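# Aim the flashlight's light ring between the board's rings

## Task

Rotate the head of the big flashlight until its circle of light dots on the board lands between the two printed circles. Finish with the flashlight resting on the desk, the board standing upright on the desk, both at rest, the hands released and moved away, and the robot still standing and level (a fall or a tilt counts as failure).

## Robot and tools

ROBOT. A wheeled cart with a pan/tilt head camera and two arms (left_arm, right_arm), each with a wrist camera and a two-jaw hand (one fixed jaw, one swinging jaw). The cart is 0.53 m wide and spans x = -0.35 to 0.07 m. Each arm's vertical pan axis sits at x = -0.060, y = +0.155 (left) or -0.155 m (right); the shoulder is 0.03 m outward from it and 0.89 m high. Link lengths: upper arm 0.116, forearm 0.135, hand 0.162 m. A fixed-jaw tip reaches roughly 0.44 m from its pan axis and cannot go below about 0.55 m above the floor.

FRAMES. Base frame: origin on the floor between the drive wheels, x ahead, y to the left, z up. The state's left_hand and right_hand give each fixed-jaw tip in this frame; a held object sits beside it, on the swinging-jaw side. Hand axes: z along the fingers, y from swinging jaw toward fixed jaw. The odometry frame is the base frame as it was when the scene began. base_odometry counts wheel rotation only, so slip shows up as travel; heading is positive leftward, -3.142 to 3.142.

TOOL execute_actions. Arguments: actions (a list holding one action, or empty to just read state and images) and cameras (a list of names from head_camera, left_wrist_camera, right_wrist_camera, all; omitted, null or ["all"] gives every camera, [] gives none; the "pictures" line lists image order). An action may carry base, joints, or both; their motions begin together.
- base: exactly one key. {"translate_m": d} is a relative straight move in metres, positive forward, range -1.4 to 1.4. {"rotate_rad": d} is a relative turn in place in radians, positive counter-clockwise seen from above, range -3.2 to 3.2. No sideways motion. The offset counts from where the base last reported itself.
- joints: a single dictionary keyed by joint name, each value an absolute target angle in radians. Ranges: head_pan_rad -3.2 to 3.2 (0 ahead, + left); head_tilt_rad -0.76 to 1.45 (0 level, + down); for both arms, *_shoulder_pan_rad -1.919 to 1.919, *_shoulder_lift_rad -1.745 to 1.745, *_elbow_flex_rad -1.69 to 1.58, *_wrist_flex_rad -1.658 to 1.658, *_wrist_roll_rad -2.743 to 2.841, *_gripper_rad 0 to 1.919. Joints left out may still be driving toward an earlier target. Any unknown key or out-of-range number rejects the entire call with no motion.

TOOL wait: seconds, 0 to 10; commands nothing, returns state and images. TOOL zoom_image: camera plus region [x0, y0, x1, y1] in pixels of that camera's latest full image, top-left origin, at most 504 by 504. TOOL finished_scene: scene (integer); ends the scene irreversibly once the last command has been held, and reports success. Only call it when the goal holds and everything is still. Replying with no tool call ends the whole run.

ARM GEOMETRY. Pan 0 points left_arm to the left and right_arm to the right; positive pan is clockwise from above; straight ahead is +1.571 (left) and -1.571 (right). With lift, elbow and wrist flex all 0 the upper arm is near vertical (tilted 0.24 rad outward) and forearm and fingers are level; positive bends downward. The sum of lift+elbow+wrist is the finger angle below level (1.571 = pointing down, which needs the forearm no more than 0.08 rad above level). Wrist roll -1.522: jaws close across the arm plane, fixed jaw on the left looking outward; 1.619: fixed jaw on the right; 0.049: jaws close within the plane, fixed jaw below (level fingers) or toward the pan axis (fingers down). Gripper angle to tip gap: 0 -> 0.003 m, 0.3 -> 0.026, 0.6 -> 0.049, 1 -> 0.076, 1.919 -> 0.106. The hand body bulges about 0.08 m above level fingers when the fixed jaw is left, below when right, so use fixed jaw left over furniture. Stowed: left pan -1.75, lift 0.05, elbow 1.35, wrist_flex -1.55, wrist_roll -1.52; right the same but pan 1.75. Stow in two steps (wrist joints first, then the other three); leaving stow, do not move wrists first. Turning with arms stowed needs a clear 0.44 m radius; reversing or turning beside a desk can hook the cart and tip it.

RESULT LINES. base_status and joint_status describe the last accepted action: "done" (base: wheels turned the full amount, slip possible), "off_target" (stopped short, maybe still pushing: load, obstacle, or tripped motor), "time_out" (target dropped, holds in place). "joint command not followed" with a "cause:" line means a self-collision check blocked that arm's targets (grippers still move); blocked joints read "not_followed" and may be retried each action until a passing target is sent. on_its_own lists uncommanded motion. Holding jaws read "off_target"; "done" means empty or barely squeezing. Squeeze is strongest at 0.2 rad below the touching angle; lower adds nothing and can trip the jaw.

PITFALLS. Loaded joints sag toward gravity; offset the next target by the last sag. Hand positions may be off by a few centimetres. A joint stuck over about 0.30 rad from target for about 2 s trips to 20 % torque (no status says so); the simulation keeps running while you compose replies, so treat such a joint as tripped. Reset: once still, command 0.2 rad from the reading away from the failing target (or 0.04 rad past a range end; a jaw uses the end). Payload about 0.4 kg per hand at full reach, 0.7 kg within 0.28 m, about 1 kg with both hands close in. Long holds heat shoulder_lift motors: MOTOR HOT warns at 55 °C, and at 70 °C an OVER-TEMPERATURE FAULT stops the arm and joints read "limit_stop_at_motor_heat"; resend targets afterwards. Never let the arms or hands strike or press each other. Pushing or pulling, especially pulling on something in front, can tip the robot. Avoid drops, slips, slams and hard pushes; move gently so the flashlight and board do not fall, and finish with both hands open and withdrawn.

CAMERAS. All 644x476. head_camera K=[[612.317, 0, 322.14], [0, 612.317, 238.506], [0, 0, 1]], at about [-0.040, -0.001, 1.189] looking forward; left_wrist_camera fx 247.354, right_wrist_camera fx 329.625 (wide, distorted). Calibration is approximate and wrist camera poses inherit joint reading errors.

Each tool is called after "Request:" as name(argument=value, ...) on one line, values as JSON.

## Session

Request:
execute_actions(actions=[])

Scene clock: 0.00 s.
base_odometry: x=+0.000 y=+0.000 heading=+0.000 (m, m, rad; odometry frame)
base_status: not commanded
joint_positions: head_pan_rad=+0.033 head_tilt_rad=-0.017 left_arm_shoulder_pan_rad=-1.774 left_arm_shoulder_lift_rad=+0.025 left_arm_elbow_flex_rad=+1.384 left_arm_wrist_flex_rad=-1.471 left_arm_wrist_roll_rad=-1.534 left_arm_gripper_rad=+1.920 right_arm_shoulder_pan_rad=+1.733 right_arm_shoulder_lift_rad=+0.066 right_arm_elbow_flex_rad=+1.364 right_arm_wrist_flex_rad=-1.497 right_arm_wrist_roll_rad=-1.533 right_arm_gripper_rad=+1.920
joint_status: not commanded
left_hand: x=-0.3016 y=+0.0973 z=+0.8834 quat_wxyz=(-0.078, -0.682, -0.066, +0.724) (m; base frame)
right_hand: x=-0.3080 y=-0.1224 z=+0.8823 quat_wxyz=(-0.055, +0.680, -0.059, -0.728) (m; base frame)
pictures: head_camera, left_wrist_camera, right_wrist_camera
camera_calibration (this result's frames):
head_camera: T_world_to_cam=[[0.0659385, -0.997822, -0.00155318, 0.00313076], [0.00733955, 0.00204154, -0.999971, 1.18936], [0.997797, 0.0659252, 0.00745818, 0.0309406], [0, 0, 0, 1]] pos_world=[-0.0398083, -0.00134396, 1.1891]
left_wrist_camera: T_world_to_cam=[[-0.253275, 0.967272, 0.0153613, -0.192257], [0.459482, 0.134256, -0.877981, 0.922788], [-0.85131, -0.215312, -0.478448, 0.255545], [0, 0, 0, 1]] pos_world=[-0.255151, 0.117097, 0.935409]
right_wrist_camera: T_world_to_cam=[[0.177518, 0.983763, -0.026397, 0.192805], [0.522523, -0.11695, -0.844567, 0.910384], [-0.833941, 0.136133, -0.5348, 0.303636], [0, 0, 0, 1]] pos_world=[-0.256709, -0.12454, 0.936354]
Images, in order (width x height): head_camera 644x476, left_wrist_camera 644x476, right_wrist_camera 644x476.

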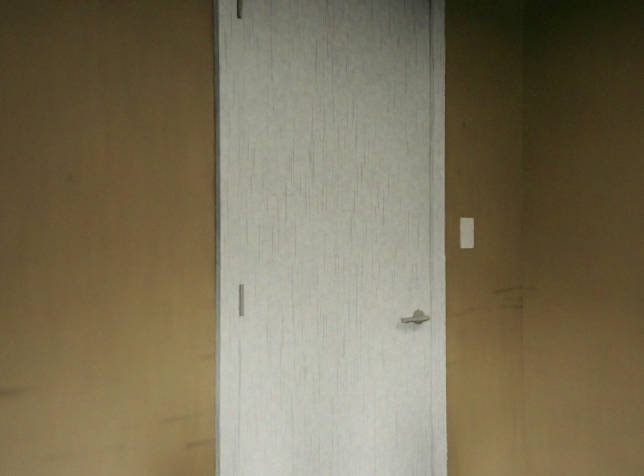

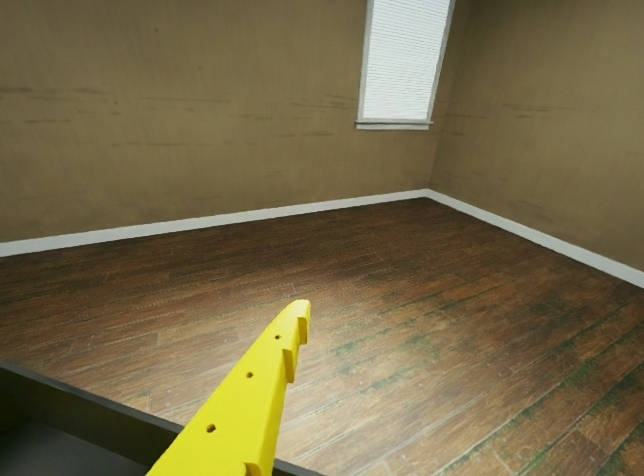

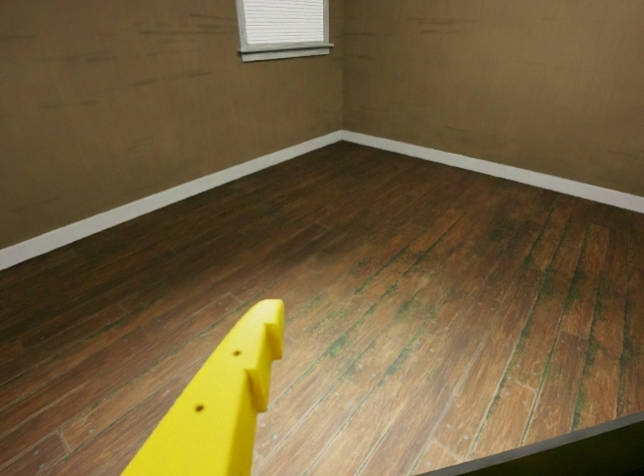

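Request:
execute_actions(actions=[{"joints":{"head_pan_rad":-1.0,"head_tilt_rad":0.45}}], cameras=["head_camera"])

Scene clock: 2.27 s.
base_odometry: x=+0.000 y=+0.000 heading=+0.000 (m, m, rad; odometry frame)
base_status: not commanded
joint_positions: head_pan_rad=-0.990 head_tilt_rad=+0.444 left_arm_shoulder_pan_rad=-1.774 left_arm_shoulder_lift_rad=+0.025 left_arm_elbow_flex_rad=+1.384 left_arm_wrist_flex_rad=-1.471 left_arm_wrist_roll_rad=-1.534 left_arm_gripper_rad=+1.920 right_arm_shoulder_pan_rad=+1.733 right_arm_shoulder_lift_rad=+0.066 right_arm_elbow_flex_rad=+1.364 right_arm_wrist_flex_rad=-1.497 right_arm_wrist_roll_rad=-1.533 right_arm_gripper_rad=+1.920
joint_status: all done
left_hand: x=-0.3016 y=+0.0973 z=+0.8834 quat_wxyz=(-0.078, -0.682, -0.066, +0.724) (m; base frame)
right_hand: x=-0.3080 y=-0.1224 z=+0.8823 quat_wxyz=(-0.055, +0.680, -0.059, -0.728) (m; base frame)
pictures: head_camera
camera_calibration (this result's frames):
head_camera: T_world_to_cam=[[-0.819667, -0.572614, -0.0160984, -0.0217512], [-0.238544, 0.366744, -0.899219, 1.06184], [0.52081, -0.73322, -0.437202, 0.520326], [0, 0, 0, 1]] pos_world=[-0.0355232, -0.0203658, 1.18197]
Images, in order (width x height): head_camera 644x476.

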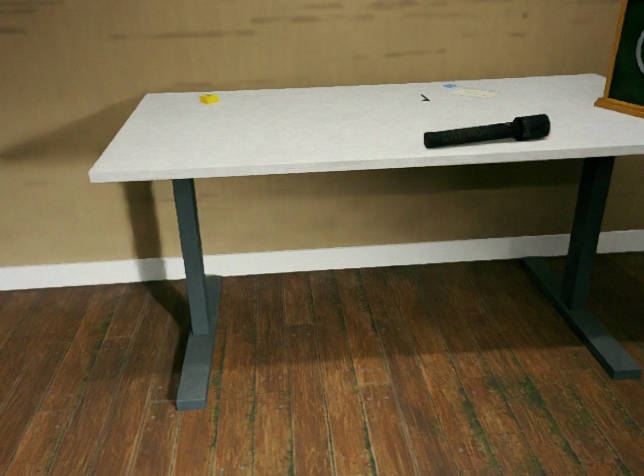

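Request:
execute_actions(actions=[{"base":{"rotate_rad":-1.444}}], cameras=[])

Request:
execute_actions(actions=[{"base":{"translate_m":1.012},"joints":{"head_pan_rad":-0.25,"head_tilt_rad":0.6,"left_arm_shoulder_pan_rad":0.5,"right_arm_shoulder_pan_rad":-0.5,"left_arm_shoulder_lift_rad":-0.3,"right_arm_shoulder_lift_rad":-0.3,"left_arm_elbow_flex_rad":0.6,"right_arm_elbow_flex_rad":0.6}}], cameras=[])

Request:
execute_actions(actions=[{"base":{"rotate_rad":0.574},"joints":{"left_arm_shoulder_lift_rad":0.0,"right_arm_shoulder_lift_rad":0.0,"left_arm_elbow_flex_rad":-0.1,"right_arm_elbow_flex_rad":-0.1,"left_arm_wrist_flex_rad":1.55,"right_arm_wrist_flex_rad":1.55,"left_arm_wrist_roll_rad":0.48,"right_arm_wrist_roll_rad":0.09,"left_arm_gripper_rad":1.0,"right_arm_gripper_rad":1.2}}], cameras=["head_camera"])

Scene clock: 11.37 s.
base_odometry: x=-0.001 y=+0.000 heading=-1.443 (m, m, rad; odometry frame)
base_status: done
joint_positions: head_pan_rad=-0.990 head_tilt_rad=+0.444 left_arm_shoulder_pan_rad=-1.774 left_arm_shoulder_lift_rad=+0.025 left_arm_elbow_flex_rad=+1.384 left_arm_wrist_flex_rad=-1.471 left_arm_wrist_roll_rad=-1.534 left_arm_gripper_rad=+1.920 right_arm_shoulder_pan_rad=+1.733 right_arm_shoulder_lift_rad=+0.066 right_arm_elbow_flex_rad=+1.364 right_arm_wrist_flex_rad=-1.497 right_arm_wrist_roll_rad=-1.533 right_arm_gripper_rad=+1.920
joint_status: not commanded
left_hand: x=-0.3016 y=+0.0973 z=+0.8834 quat_wxyz=(-0.078, -0.682, -0.066, +0.724) (m; base frame)
right_hand: x=-0.3080 y=-0.1224 z=+0.8823 quat_wxyz=(-0.055, +0.680, -0.059, -0.728) (m; base frame)
pictures: none
No camera images: the call's "cameras" was empty. Leave "cameras" out to get every camera's image.

Scene clock: 17.27 s.
base_odometry: x=+0.128 y=-1.004 heading=-1.441 (m, m, rad; odometry frame)
base_status: done
joint_positions: head_pan_rad=-0.260 head_tilt_rad=+0.594 left_arm_shoulder_pan_rad=+0.491 left_arm_shoulder_lift_rad=-0.273 left_arm_elbow_flex_rad=+0.640 left_arm_wrist_flex_rad=-1.471 left_arm_wrist_roll_rad=-1.534 left_arm_gripper_rad=+1.920 right_arm_shoulder_pan_rad=-0.492 right_arm_shoulder_lift_rad=-0.264 right_arm_elbow_flex_rad=+0.636 right_arm_wrist_flex_rad=-1.497 right_arm_wrist_roll_rad=-1.533 right_arm_gripper_rad=+1.920
joint_status: all done
left_hand: x=+0.0404 y=+0.3590 z=+1.1097 quat_wxyz=(+0.832, -0.118, +0.199, +0.505) (m; base frame)
right_hand: x=+0.0530 y=-0.3496 z=+1.1107 quat_wxyz=(+0.840, +0.114, +0.189, -0.496) (m; base frame)
pictures: none
No camera images: the call's "cameras" was empty. Leave "cameras" out to get every camera's image.

Scene clock: 20.00 s.
base_odometry: x=+0.128 y=-1.003 heading=-0.869 (m, m, rad; odometry frame)
base_status: done
joint_positions: head_pan_rad=-0.260 head_tilt_rad=+0.594 left_arm_shoulder_pan_rad=+0.491 left_arm_shoulder_lift_rad=+0.015 left_arm_elbow_flex_rad=-0.063 left_arm_wrist_flex_rad=+1.538 left_arm_wrist_roll_rad=+0.470 left_arm_gripper_rad=+1.011 right_arm_shoulder_pan_rad=-0.492 right_arm_shoulder_lift_rad=+0.007 right_arm_elbow_flex_rad=-0.064 right_arm_wrist_flex_rad=+1.538 right_arm_wrist_roll_rad=+0.084 right_arm_gripper_rad=+1.207
joint_status: all done
left_hand: x=+0.0378 y=+0.3300 z=+0.8571 quat_wxyz=(+0.036, -0.999, +0.035, -0.018) (m; base frame)
right_hand: x=+0.0338 y=-0.3316 z=+0.8586 quat_wxyz=(+0.010, -0.260, +0.965, -0.043) (m; base frame)
pictures: head_camera
camera_calibration (this result's frames):
head_camera: T_world_to_cam=[[-0.231497, -0.972625, -0.0202673, 0.0106913], [-0.548041, 0.147597, -0.823326, 0.959943], [0.803779, -0.17949, -0.567206, 0.68326], [0, 0, 0, 1]] pos_world=[-0.0206274, -0.00864746, 1.17811]
Images, in order (width x height): head_camera 644x476.

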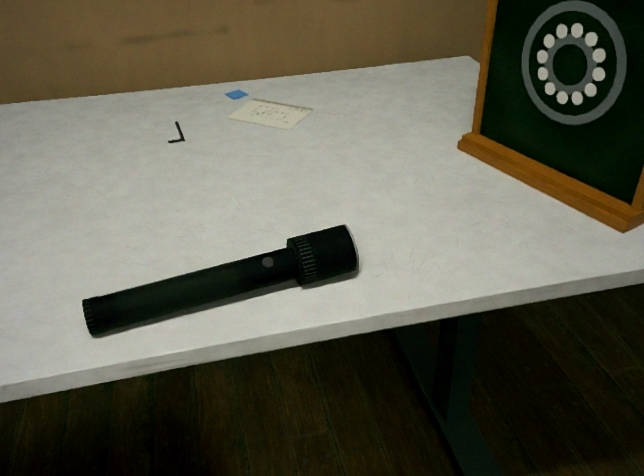

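Request:
execute_actions(actions=[{"base":{"translate_m":0.355},"joints":{"head_pan_rad":-0.03,"head_tilt_rad":1.1,"left_arm_shoulder_pan_rad":1.919,"right_arm_shoulder_pan_rad":-1.62,"left_arm_shoulder_lift_rad":0.22,"right_arm_shoulder_lift_rad":0.28,"left_arm_elbow_flex_rad":0.03,"right_arm_elbow_flex_rad":-0.15,"left_arm_wrist_flex_rad":1.29,"right_arm_wrist_flex_rad":1.39,"left_arm_wrist_roll_rad":0.51,"right_arm_wrist_roll_rad":0.14}}])

Scene clock: 27.73 s.
base_odometry: x=+0.358 y=-1.274 heading=-0.867 (m, m, rad; odometry frame)
base_status: done
joint_positions: head_pan_rad=-0.040 head_tilt_rad=+1.095 left_arm_shoulder_pan_rad=+1.886 left_arm_shoulder_lift_rad=+0.232 left_arm_elbow_flex_rad=+0.032 left_arm_wrist_flex_rad=+1.303 left_arm_wrist_roll_rad=+0.500 left_arm_gripper_rad=+1.011 right_arm_shoulder_pan_rad=-1.610 right_arm_shoulder_lift_rad=+0.288 right_arm_elbow_flex_rad=-0.118 right_arm_wrist_flex_rad=+1.402 right_arm_wrist_roll_rad=+0.134 right_arm_gripper_rad=+1.207
joint_status: left_arm_shoulder_pan_rad off_target (ended at +1.885, target +1.919); the others done
joint sent to its limit — the command would take left_arm_shoulder_pan_rad past its upper limit, so that joint was sent only as far as its limit.
left_hand: x=+0.1372 y=+0.0867 z=+0.8064 quat_wxyz=(+0.001, -0.754, +0.657, -0.002) (m; base frame)
right_hand: x=+0.1548 y=-0.1477 z=+0.8157 quat_wxyz=(-0.001, -0.750, +0.662, +0.001) (m; base frame)
pictures: head_camera, left_wrist_camera, right_wrist_camera
camera_calibration (this result's frames):
head_camera: T_world_to_cam=[[-0.02668, -0.999182, -0.0303745, 0.0319511], [-0.89243, 0.0374978, -0.449626, 0.513627], [0.450397, 0.0151111, -0.8927, 1.0413], [0, 0, 0, 1]] pos_world=[-0.00976794, -0.00307011, 1.16148]
left_wrist_camera: T_world_to_cam=[[0.985943, 0.159392, -0.0501074, -0.116929], [0.161407, -0.83111, 0.532169, -0.357536], [0.0431785, -0.532776, -0.845154, 0.790514], [0, 0, 0, 1]] pos_world=[0.138861, 0.142652, 0.852516]
right_wrist_camera: T_world_to_cam=[[0.993748, 0.110371, 0.0168262, -0.156812], [0.0792431, -0.803441, 0.590088, -0.593637], [0.0786475, -0.585065, -0.807164, 0.63178], [0, 0, 0, 1]] pos_world=[0.153185, -0.0900121, 0.862887]
Images, in order (width x height): head_camera 644x476, left_wrist_camera 644x476, right_wrist_camera 644x476.

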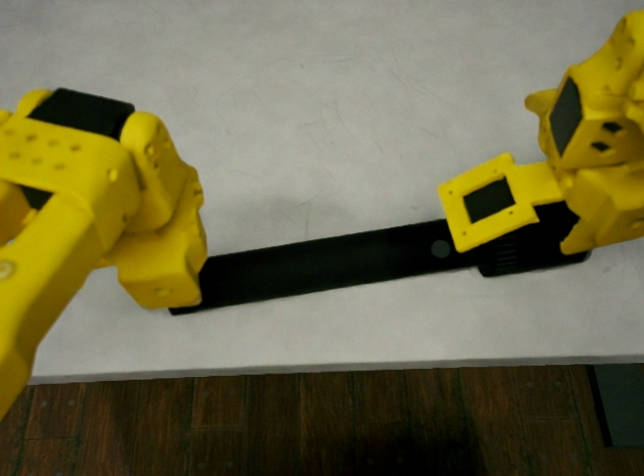

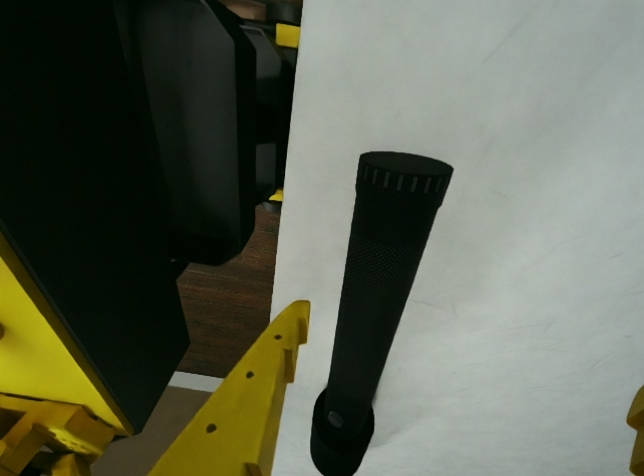

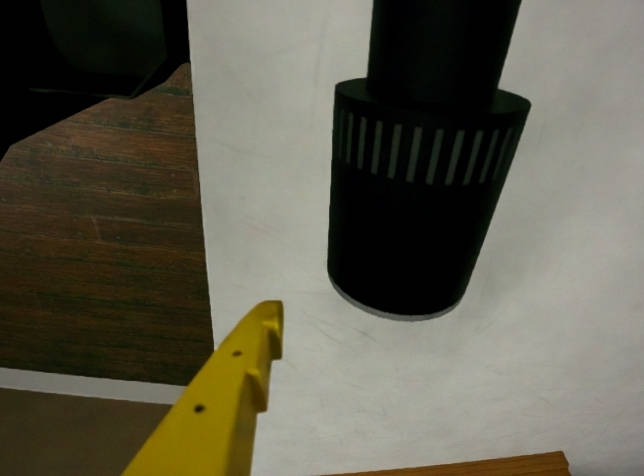

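Request:
execute_actions(actions=[{"joints":{"left_arm_shoulder_pan_rad":1.89,"left_arm_wrist_roll_rad":0.45,"left_arm_shoulder_lift_rad":0.61,"right_arm_shoulder_lift_rad":0.61,"left_arm_elbow_flex_rad":0.08,"right_arm_elbow_flex_rad":0.0,"left_arm_wrist_flex_rad":0.86,"right_arm_wrist_flex_rad":0.94,"right_arm_shoulder_pan_rad":-1.58,"head_pan_rad":-0.8,"head_tilt_rad":0.6}}])

Scene clock: 30.77 s.
base_odometry: x=+0.358 y=-1.274 heading=-0.867 (m, m, rad; odometry frame)
base_status: not commanded
joint_positions: head_pan_rad=-0.790 head_tilt_rad=+0.614 left_arm_shoulder_pan_rad=+1.886 left_arm_shoulder_lift_rad=+0.614 left_arm_elbow_flex_rad=+0.082 left_arm_wrist_flex_rad=+0.886 left_arm_wrist_roll_rad=+0.459 left_arm_gripper_rad=+1.011 right_arm_shoulder_pan_rad=-1.590 right_arm_shoulder_lift_rad=+0.620 right_arm_elbow_flex_rad=+0.004 right_arm_wrist_flex_rad=+0.951 right_arm_wrist_roll_rad=+0.134 right_arm_gripper_rad=+1.207
joint_status: all done
left_hand: x=+0.1445 y=+0.0846 z=+0.7270 quat_wxyz=(-0.002, -0.740, +0.673, +0.005) (m; base frame)
right_hand: x=+0.1628 y=-0.1518 z=+0.7344 quat_wxyz=(-0.001, -0.743, +0.669, +0.001) (m; base frame)
pictures: head_camera, left_wrist_camera, right_wrist_camera
camera_calibration (this result's frames):
head_camera: T_world_to_cam=[[-0.691787, -0.721802, -0.0207841, -0.0103475], [-0.409626, 0.415971, -0.811896, 0.953292], [0.594674, -0.553146, -0.583432, 0.692108], [0, 0, 0, 1]] pos_world=[-0.0282441, -0.0211736, 1.17756]
left_wrist_camera: T_world_to_cam=[[0.990961, 0.11868, -0.0625456, -0.116019], [0.133778, -0.839423, 0.526757, -0.309589], [0.0100132, -0.530363, -0.847712, 0.728492], [0, 0, 0, 1]] pos_world=[0.149092, 0.140258, 0.773373]
right_wrist_camera: T_world_to_cam=[[0.995776, 0.0905339, 0.0152964, -0.165093], [0.0641114, -0.804844, 0.590014, -0.547314], [0.0657274, -0.586541, -0.807248, 0.565063], [0, 0, 0, 1]] pos_world=[0.162345, -0.0941238, 0.781594]
Images, in order (width x height): head_camera 644x476, left_wrist_camera 644x476, right_wrist_camera 644x476.

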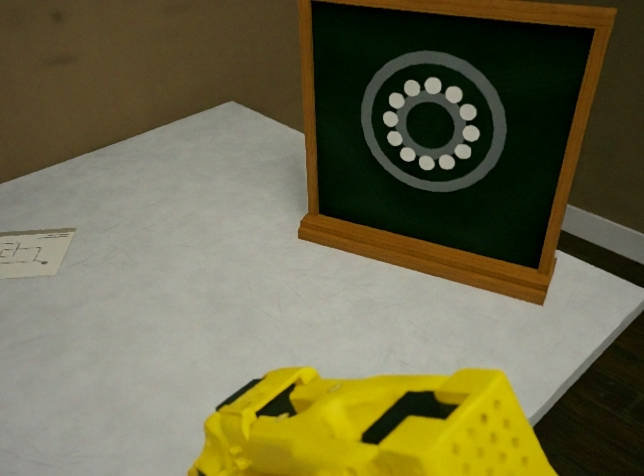

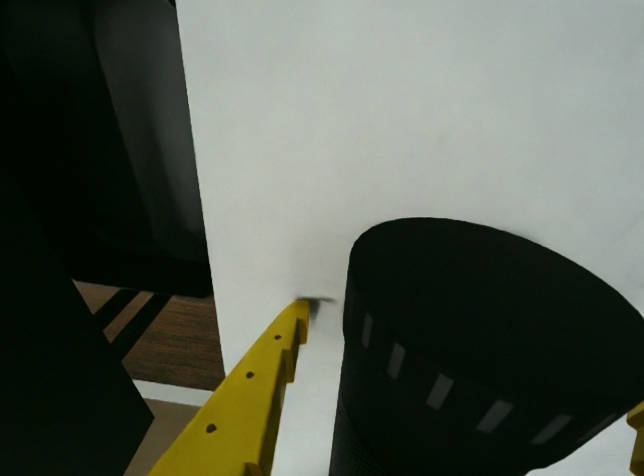

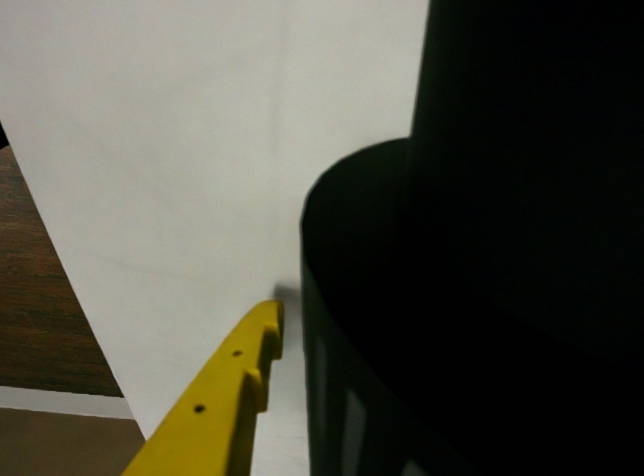

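Request:
execute_actions(actions=[{"joints":{"left_arm_gripper_rad":0.27,"right_arm_gripper_rad":0.65}}], cameras=[])

Request:
execute_actions(actions=[{"joints":{"right_arm_shoulder_lift_rad":0.30,"right_arm_elbow_flex_rad":0.58,"right_arm_wrist_flex_rad":0.17}}])

Scene clock: 33.27 s.
base_odometry: x=+0.358 y=-1.274 heading=-0.867 (m, m, rad; odometry frame)
base_status: not commanded
joint_positions: head_pan_rad=-0.790 head_tilt_rad=+0.614 left_arm_shoulder_pan_rad=+1.886 left_arm_shoulder_lift_rad=+0.614 left_arm_elbow_flex_rad=+0.080 left_arm_wrist_flex_rad=+0.867 left_arm_wrist_roll_rad=+0.459 left_arm_gripper_rad=+0.458 right_arm_shoulder_pan_rad=-1.590 right_arm_shoulder_lift_rad=+0.615 right_arm_elbow_flex_rad=-0.001 right_arm_wrist_flex_rad=+0.942 right_arm_wrist_roll_rad=+0.143 right_arm_gripper_rad=+0.820
joint_status: left_arm_gripper_rad off_target (ended at +0.458, target +0.270); right_arm_gripper_rad off_target (ended at +0.820, target +0.650)
left_hand: x=+0.1477 y=+0.0836 z=+0.7271 quat_wxyz=(+0.002, -0.740, +0.673, -0.004) (m; base frame)
right_hand: x=+0.1661 y=-0.1518 z=+0.7357 quat_wxyz=(+0.005, -0.746, +0.666, -0.006) (m; base frame)
pictures: none
No camera images: the call's "cameras" was empty. Leave "cameras" out to get every camera's image.

Scene clock: 34.57 s.
base_odometry: x=+0.358 y=-1.274 heading=-0.867 (m, m, rad; odometry frame)
base_status: not commanded
joint_positions: head_pan_rad=-0.790 head_tilt_rad=+0.614 left_arm_shoulder_pan_rad=+1.887 left_arm_shoulder_lift_rad=+0.614 left_arm_elbow_flex_rad=+0.080 left_arm_wrist_flex_rad=+0.866 left_arm_wrist_roll_rad=+0.450 left_arm_gripper_rad=+0.458 right_arm_shoulder_pan_rad=-1.582 right_arm_shoulder_lift_rad=+0.357 right_arm_elbow_flex_rad=+0.602 right_arm_wrist_flex_rad=+0.218 right_arm_wrist_roll_rad=+0.140 right_arm_gripper_rad=+0.791
joint_status: right_arm_wrist_flex_rad off_target (ended at +0.218, target +0.170); the others done
left_hand: x=+0.1478 y=+0.0833 z=+0.7270 quat_wxyz=(+0.002, -0.736, +0.677, -0.005) (m; base frame)
right_hand: x=+0.1721 y=-0.1534 z=+0.7310 quat_wxyz=(+0.133, -0.728, +0.657, -0.144) (m; base frame)
pictures: head_camera, left_wrist_camera, right_wrist_camera
camera_calibration (this result's frames):
head_camera: T_world_to_cam=[[-0.691848, -0.721744, -0.0207818, -0.010353], [-0.409539, 0.415955, -0.811948, 0.953356], [0.594663, -0.553234, -0.58336, 0.692025], [0, 0, 0, 1]] pos_world=[-0.0282476, -0.0211735, 1.17756]
left_wrist_camera: T_world_to_cam=[[0.993254, 0.107674, -0.0430441, -0.132708], [0.113938, -0.837216, 0.534872, -0.314322], [0.0215547, -0.536168, -0.843836, 0.723712], [0, 0, 0, 1]] pos_world=[0.152027, 0.139165, 0.773104]
right_wrist_camera: T_world_to_cam=[[0.912352, 0.0880384, 0.399829, -0.441329], [-0.169567, -0.807644, 0.564763, -0.488985], [0.37264, -0.583061, -0.721927, 0.446072], [0, 0, 0, 1]] pos_world=[0.153506, -0.0959845, 0.774649]
Images, in order (width x height): head_camera 644x476, left_wrist_camera 644x476, right_wrist_camera 644x476.

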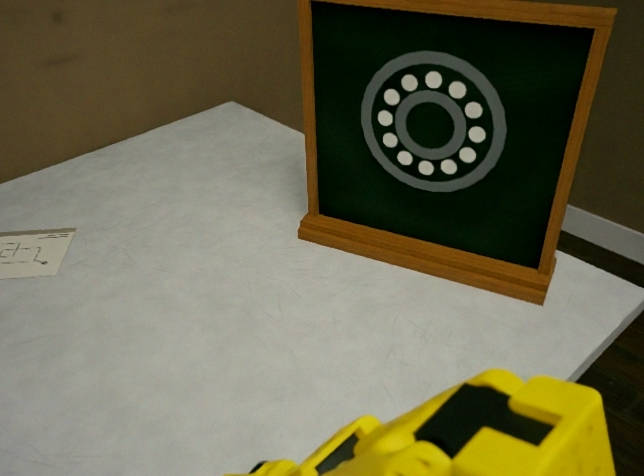

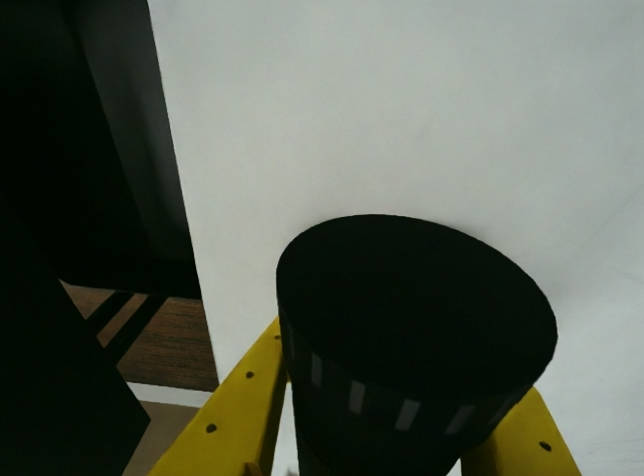

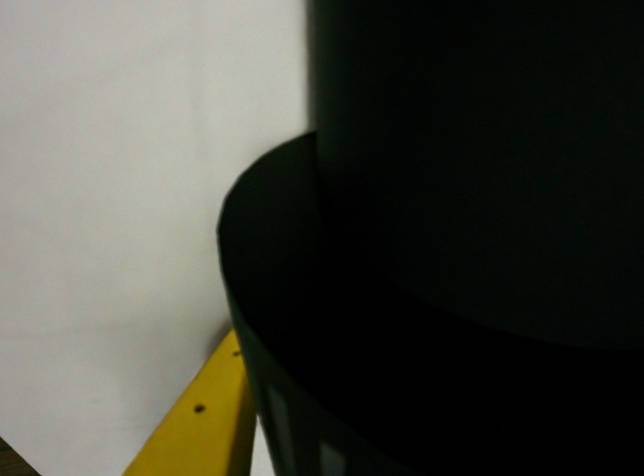

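A bit more.

Request:
execute_actions(actions=[{"joints":{"right_arm_gripper_rad":0.6,"right_arm_elbow_flex_rad":0.7,"right_arm_wrist_flex_rad":-0.08}}], cameras=["head_camera"])

Request:
zoom_image(camera="head_camera", region=[340,35,530,205])

Scene clock: 37.20 s.
base_odometry: x=+0.358 y=-1.274 heading=-0.867 (m, m, rad; odometry frame)
base_status: not commanded
joint_positions: head_pan_rad=-0.790 head_tilt_rad=+0.614 left_arm_shoulder_pan_rad=+1.887 left_arm_shoulder_lift_rad=+0.614 left_arm_elbow_flex_rad=+0.080 left_arm_wrist_flex_rad=+0.864 left_arm_wrist_roll_rad=+0.450 left_arm_gripper_rad=+0.458 right_arm_shoulder_pan_rad=-1.582 right_arm_shoulder_lift_rad=+0.345 right_arm_elbow_flex_rad=+0.732 right_arm_wrist_flex_rad=-0.022 right_arm_wrist_roll_rad=+0.140 right_arm_gripper_rad=+0.789
joint_status: right_arm_wrist_flex_rad off_target (ended at -0.022, target -0.080); right_arm_gripper_rad off_target (ended at +0.789, target +0.600); the others done
left_hand: x=+0.1480 y=+0.0832 z=+0.7270 quat_wxyz=(+0.003, -0.736, +0.677, -0.006) (m; base frame)
right_hand: x=+0.1756 y=-0.1534 z=+0.7306 quat_wxyz=(+0.173, -0.718, +0.648, -0.187) (m; base frame)
pictures: head_camera
camera_calibration (this result's frames):
head_camera: T_world_to_cam=[[-0.691848, -0.721744, -0.0207818, -0.010353], [-0.409539, 0.415955, -0.811948, 0.953356], [0.594663, -0.553234, -0.58336, 0.692025], [0, 0, 0, 1]] pos_world=[-0.0282476, -0.0211735, 1.17756]
Images, in order (width x height): head_camera 644x476.

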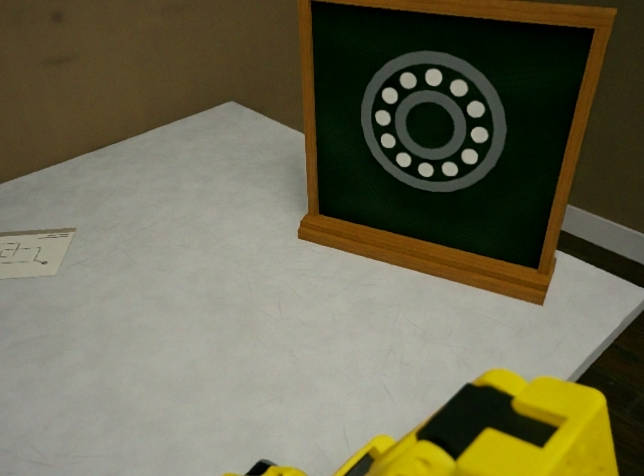

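Region (340, 35, 530, 205) of head_camera's 644x476 image, scaled by 2.653; it fills the top 451 rows of this view, and the rest is white.

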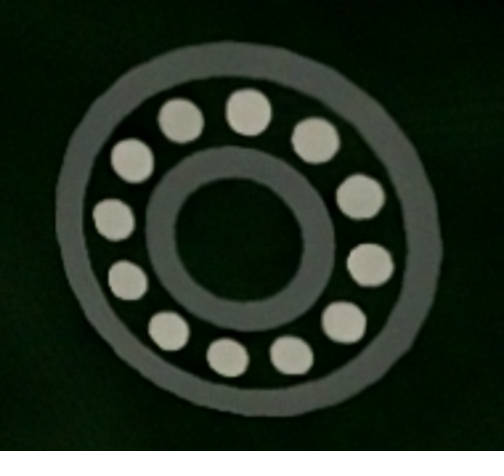

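Request:
execute_actions(actions=[{"joints":{"left_arm_gripper_rad":0.9,"left_arm_wrist_flex_rad":0.93,"left_arm_shoulder_lift_rad":0.57}}], cameras=[])

Request:
execute_actions(actions=[{"joints":{"right_arm_shoulder_lift_rad":0.57,"right_arm_elbow_flex_rad":-0.03,"right_arm_wrist_flex_rad":0.94}}], cameras=[])

Request:
execute_actions(actions=[{"joints":{"left_arm_gripper_rad":1.3,"right_arm_gripper_rad":1.4,"right_arm_wrist_flex_rad":1.06,"head_pan_rad":-0.4,"head_tilt_rad":0.9}}])

Scene clock: 40.50 s.
base_odometry: x=+0.358 y=-1.274 heading=-0.867 (m, m, rad; odometry frame)
base_status: not commanded
joint_positions: head_pan_rad=-0.790 head_tilt_rad=+0.614 left_arm_shoulder_pan_rad=+1.887 left_arm_shoulder_lift_rad=+0.606 left_arm_elbow_flex_rad=+0.080 left_arm_wrist_flex_rad=+0.918 left_arm_wrist_roll_rad=+0.450 left_arm_gripper_rad=+0.887 right_arm_shoulder_pan_rad=-1.582 right_arm_shoulder_lift_rad=+0.345 right_arm_elbow_flex_rad=+0.732 right_arm_wrist_flex_rad=-0.035 right_arm_wrist_roll_rad=+0.140 right_arm_gripper_rad=+0.789
joint_status: all done
left_hand: x=+0.1411 y=+0.0855 z=+0.7289 quat_wxyz=(-0.007, -0.736, +0.676, +0.015) (m; base frame)
right_hand: x=+0.1776 y=-0.1534 z=+0.7316 quat_wxyz=(+0.177, -0.717, +0.646, -0.192) (m; base frame)
pictures: none
No camera images: the call's "cameras" was empty. Leave "cameras" out to get every camera's image.

Scene clock: 41.93 s.
base_odometry: x=+0.358 y=-1.274 heading=-0.867 (m, m, rad; odometry frame)
base_status: not commanded
joint_positions: head_pan_rad=-0.790 head_tilt_rad=+0.614 left_arm_shoulder_pan_rad=+1.887 left_arm_shoulder_lift_rad=+0.595 left_arm_elbow_flex_rad=+0.080 left_arm_wrist_flex_rad=+0.918 left_arm_wrist_roll_rad=+0.450 left_arm_gripper_rad=+0.895 right_arm_shoulder_pan_rad=-1.581 right_arm_shoulder_lift_rad=+0.593 right_arm_elbow_flex_rad=-0.004 right_arm_wrist_flex_rad=+0.919 right_arm_wrist_roll_rad=+0.139 right_arm_gripper_rad=+0.785
joint_status: all done
left_hand: x=+0.1427 y=+0.0849 z=+0.7309 quat_wxyz=(-0.005, -0.736, +0.677, +0.010) (m; base frame)
right_hand: x=+0.1738 y=-0.1538 z=+0.7403 quat_wxyz=(+0.021, -0.741, +0.670, -0.023) (m; base frame)
pictures: none
No camera images: the call's "cameras" was empty. Leave "cameras" out to get every camera's image.

Scene clock: 42.97 s.
base_odometry: x=+0.358 y=-1.274 heading=-0.867 (m, m, rad; odometry frame)
base_status: not commanded
joint_positions: head_pan_rad=-0.410 head_tilt_rad=+0.895 left_arm_shoulder_pan_rad=+1.887 left_arm_shoulder_lift_rad=+0.595 left_arm_elbow_flex_rad=+0.080 left_arm_wrist_flex_rad=+0.918 left_arm_wrist_roll_rad=+0.450 left_arm_gripper_rad=+1.289 right_arm_shoulder_pan_rad=-1.581 right_arm_shoulder_lift_rad=+0.593 right_arm_elbow_flex_rad=-0.013 right_arm_wrist_flex_rad=+1.049 right_arm_wrist_roll_rad=+0.139 right_arm_gripper_rad=+1.393
joint_status: all done
left_hand: x=+0.1427 y=+0.0849 z=+0.7309 quat_wxyz=(-0.005, -0.736, +0.677, +0.010) (m; base frame)
right_hand: x=+0.1550 y=-0.1540 z=+0.7423 quat_wxyz=(-0.020, -0.741, +0.671, +0.021) (m; base frame)
pictures: head_camera, left_wrist_camera, right_wrist_camera
camera_calibration (this result's frames):
head_camera: T_world_to_cam=[[-0.380915, -0.924212, -0.027125, 0.0115618], [-0.720025, 0.314909, -0.618382, 0.715969], [0.580058, -0.216021, -0.785409, 0.923897], [0, 0, 0, 1]] pos_world=[-0.0159946, -0.0151983, 1.16869]
left_wrist_camera: T_world_to_cam=[[0.991381, 0.108288, -0.0737375, -0.105039], [0.130889, -0.842768, 0.522121, -0.307048], [-0.00560431, -0.527273, -0.849678, 0.735357], [0, 0, 0, 1]] pos_world=[0.148444, 0.140338, 0.777387]
right_wrist_camera: T_world_to_cam=[[0.995507, 0.0859434, -0.0397553, -0.11713], [0.0928909, -0.804813, 0.586215, -0.554849], [0.0183857, -0.587273, -0.80918, 0.579324], [0, 0, 0, 1]] pos_world=[0.157492, -0.0962613, 0.789382]
Images, in order (width x height): head_camera 644x476, left_wrist_camera 644x476, right_wrist_camera 644x476.

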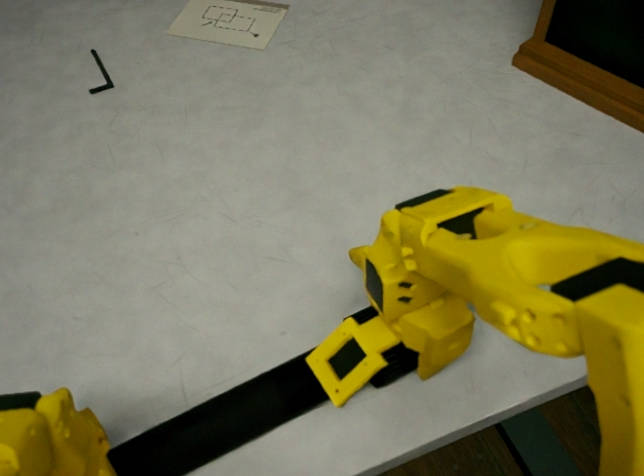

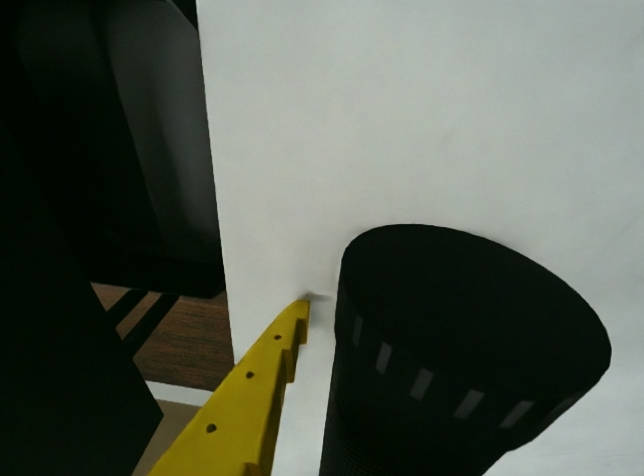

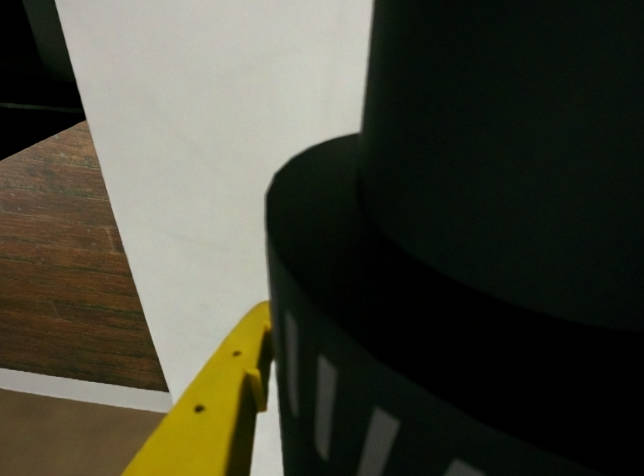

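It may be rolling toward me; let it settle.

Request:
wait(seconds=3)

Scene clock: 46.57 s.
base_odometry: x=+0.358 y=-1.274 heading=-0.867 (m, m, rad; odometry frame)
base_status: not commanded
joint_positions: head_pan_rad=-0.410 head_tilt_rad=+0.895 left_arm_shoulder_pan_rad=+1.887 left_arm_shoulder_lift_rad=+0.595 left_arm_elbow_flex_rad=+0.080 left_arm_wrist_flex_rad=+0.918 left_arm_wrist_roll_rad=+0.450 left_arm_gripper_rad=+1.289 right_arm_shoulder_pan_rad=-1.581 right_arm_shoulder_lift_rad=+0.593 right_arm_elbow_flex_rad=-0.013 right_arm_wrist_flex_rad=+1.049 right_arm_wrist_roll_rad=+0.139 right_arm_gripper_rad=+1.393
joint_status: all done
left_hand: x=+0.1427 y=+0.0849 z=+0.7309 quat_wxyz=(-0.005, -0.736, +0.677, +0.010) (m; base frame)
right_hand: x=+0.1550 y=-0.1540 z=+0.7423 quat_wxyz=(-0.020, -0.741, +0.671, +0.021) (m; base frame)
wait: 3.00 s; at rest from the start
pictures: head_camera, left_wrist_camera, right_wrist_camera
camera_calibration (this result's frames):
head_camera: T_world_to_cam=[[-0.380913, -0.924213, -0.027125, 0.0115619], [-0.720027, 0.314907, -0.618381, 0.715967], [0.580058, -0.216019, -0.78541, 0.923898], [0, 0, 0, 1]] pos_world=[-0.0159945, -0.0151982, 1.16869]
left_wrist_camera: T_world_to_cam=[[0.991381, 0.108288, -0.0737375, -0.105039], [0.130889, -0.842768, 0.522121, -0.307048], [-0.00560431, -0.527273, -0.849678, 0.735357], [0, 0, 0, 1]] pos_world=[0.148444, 0.140338, 0.777387]
right_wrist_camera: T_world_to_cam=[[0.995507, 0.0859434, -0.0397553, -0.11713], [0.0928909, -0.804813, 0.586215, -0.554849], [0.0183857, -0.587273, -0.80918, 0.579324], [0, 0, 0, 1]] pos_world=[0.157492, -0.0962613, 0.789382]
Images, in order (width x height): head_camera 644x476, left_wrist_camera 644x476, right_wrist_camera 644x476.

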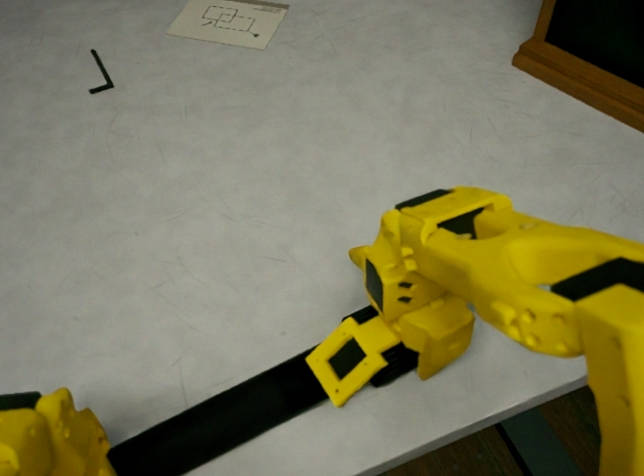

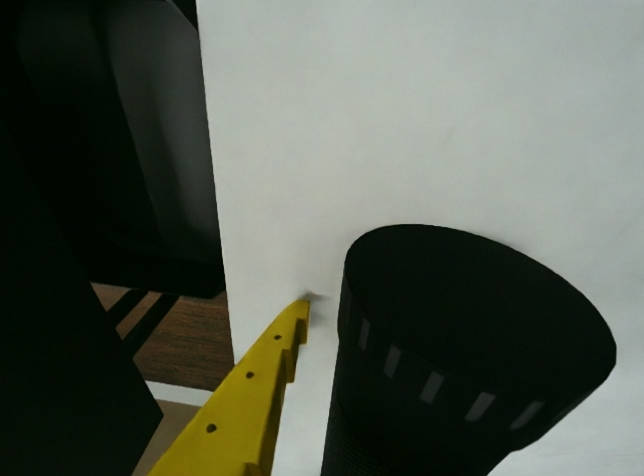

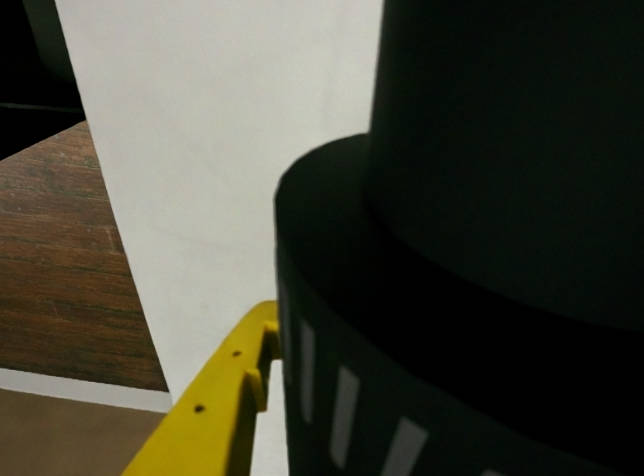

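Request:
execute_actions(actions=[{"joints":{"left_arm_shoulder_lift_rad":0.05,"right_arm_shoulder_lift_rad":0.05,"left_arm_elbow_flex_rad":0.0,"right_arm_elbow_flex_rad":-0.03,"left_arm_wrist_flex_rad":1.55,"right_arm_wrist_flex_rad":1.64,"right_arm_gripper_rad":1.7}}], cameras=[])

Request:
execute_actions(actions=[{"base":{"translate_m":-0.35},"joints":{"head_pan_rad":-0.35,"head_tilt_rad":0.55,"left_arm_shoulder_pan_rad":0.9,"right_arm_shoulder_pan_rad":-1.2}}], cameras=["head_camera"])

Request:
wait(seconds=4)

Scene clock: 49.97 s.
base_odometry: x=+0.358 y=-1.274 heading=-0.867 (m, m, rad; odometry frame)
base_status: not commanded
joint_positions: head_pan_rad=-0.410 head_tilt_rad=+0.895 left_arm_shoulder_pan_rad=+1.887 left_arm_shoulder_lift_rad=+0.086 left_arm_elbow_flex_rad=+0.036 left_arm_wrist_flex_rad=+1.538 left_arm_wrist_roll_rad=+0.450 left_arm_gripper_rad=+1.289 right_arm_shoulder_pan_rad=-1.581 right_arm_shoulder_lift_rad=+0.095 right_arm_elbow_flex_rad=-0.013 right_arm_wrist_flex_rad=+1.627 right_arm_wrist_roll_rad=+0.139 right_arm_gripper_rad=+1.693
joint_status: all done
left_hand: x=+0.1111 y=+0.0953 z=+0.8333 quat_wxyz=(-0.018, -0.736, +0.676, +0.040) (m; base frame)
right_hand: x=+0.1139 y=-0.1544 z=+0.8397 quat_wxyz=(-0.047, -0.740, +0.669, +0.051) (m; base frame)
pictures: none
No camera images: the call's "cameras" was empty. Leave "cameras" out to get every camera's image.

Scene clock: 52.57 s.
base_odometry: x=+0.131 y=-1.007 heading=-0.868 (m, m, rad; odometry frame)
base_status: done
joint_positions: head_pan_rad=-0.360 head_tilt_rad=+0.564 left_arm_shoulder_pan_rad=+0.909 left_arm_shoulder_lift_rad=+0.084 left_arm_elbow_flex_rad=+0.036 left_arm_wrist_flex_rad=+1.538 left_arm_wrist_roll_rad=+0.450 left_arm_gripper_rad=+1.289 right_arm_shoulder_pan_rad=-1.210 right_arm_shoulder_lift_rad=+0.093 right_arm_elbow_flex_rad=-0.013 right_arm_wrist_flex_rad=+1.627 right_arm_wrist_roll_rad=+0.139 right_arm_gripper_rad=+1.693
joint_status: all done
left_hand: x=+0.0851 y=+0.2637 z=+0.8335 quat_wxyz=(-0.034, -0.967, +0.251, +0.026) (m; base frame)
right_hand: x=+0.1024 y=-0.2175 z=+0.8399 quat_wxyz=(-0.036, -0.604, +0.794, +0.058) (m; base frame)
pictures: head_camera
camera_calibration (this result's frames):
head_camera: T_world_to_cam=[[-0.326915, -0.944853, -0.0194573, 0.00527426], [-0.506794, 0.192652, -0.840265, 0.981378], [0.797676, -0.264835, -0.541827, 0.653762], [0, 0, 0, 1]] pos_world=[-0.0224095, -0.0109423, 1.17895]
Images, in order (width x height): head_camera 644x476.

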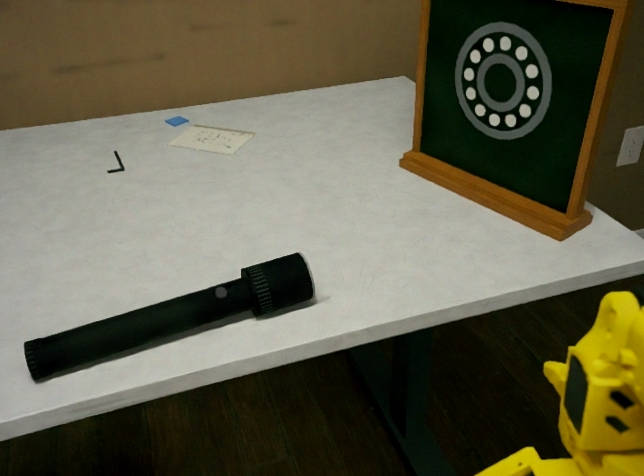

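Scene clock: 56.57 s.
base_odometry: x=+0.131 y=-1.007 heading=-0.868 (m, m, rad; odometry frame)
base_status: done
joint_positions: head_pan_rad=-0.360 head_tilt_rad=+0.564 left_arm_shoulder_pan_rad=+0.909 left_arm_shoulder_lift_rad=+0.084 left_arm_elbow_flex_rad=+0.036 left_arm_wrist_flex_rad=+1.538 left_arm_wrist_roll_rad=+0.450 left_arm_gripper_rad=+1.289 right_arm_shoulder_pan_rad=-1.210 right_arm_shoulder_lift_rad=+0.093 right_arm_elbow_flex_rad=-0.013 right_arm_wrist_flex_rad=+1.627 right_arm_wrist_roll_rad=+0.139 right_arm_gripper_rad=+1.693
joint_status: all done
left_hand: x=+0.0851 y=+0.2637 z=+0.8335 quat_wxyz=(-0.034, -0.967, +0.251, +0.026) (m; base frame)
right_hand: x=+0.1024 y=-0.2175 z=+0.8399 quat_wxyz=(-0.036, -0.604, +0.794, +0.058) (m; base frame)
wait: 4.00 s; at rest by 0.27 s
pictures: head_camera, left_wrist_camera, right_wrist_camera
camera_calibration (this result's frames):
head_camera: T_world_to_cam=[[-0.326915, -0.944853, -0.0194573, 0.00527427], [-0.506794, 0.192652, -0.840265, 0.981378], [0.797676, -0.264835, -0.541827, 0.653762], [0, 0, 0, 1]] pos_world=[-0.0224095, -0.0109422, 1.17895]
left_wrist_camera: T_world_to_cam=[[0.458225, 0.878969, -0.132071, -0.168937], [0.798226, -0.341583, 0.496141, -0.369722], [0.390979, -0.332767, -0.858139, 0.838491], [0, 0, 0, 1]] pos_world=[0.0447009, 0.301221, 0.880664]
right_wrist_camera: T_world_to_cam=[[0.953116, -0.278862, -0.117499, -0.0650951], [-0.162771, -0.799787, 0.577794, -0.624017], [-0.255099, -0.531579, -0.807681, 0.660812], [0, 0, 0, 1]] pos_world=[0.129044, -0.16596, 0.88663]
Images, in order (width x height): head_camera 644x476, left_wrist_camera 644x476, right_wrist_camera 644x476.

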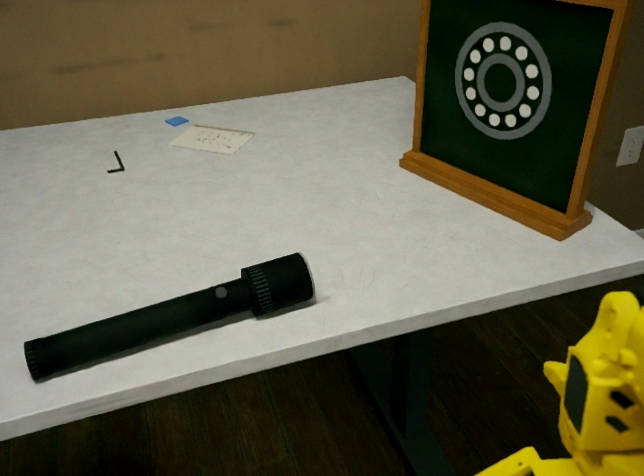

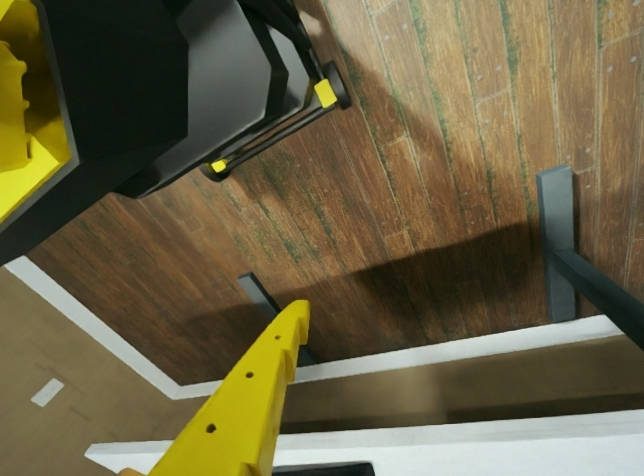

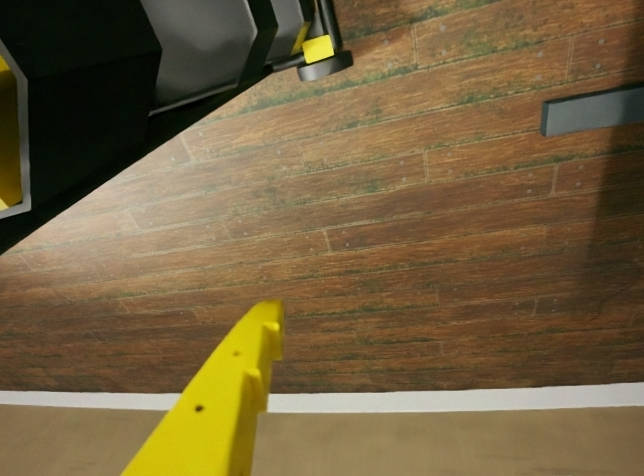

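Request:
finished_scene(scene=2)

The scene is finished: the task was done.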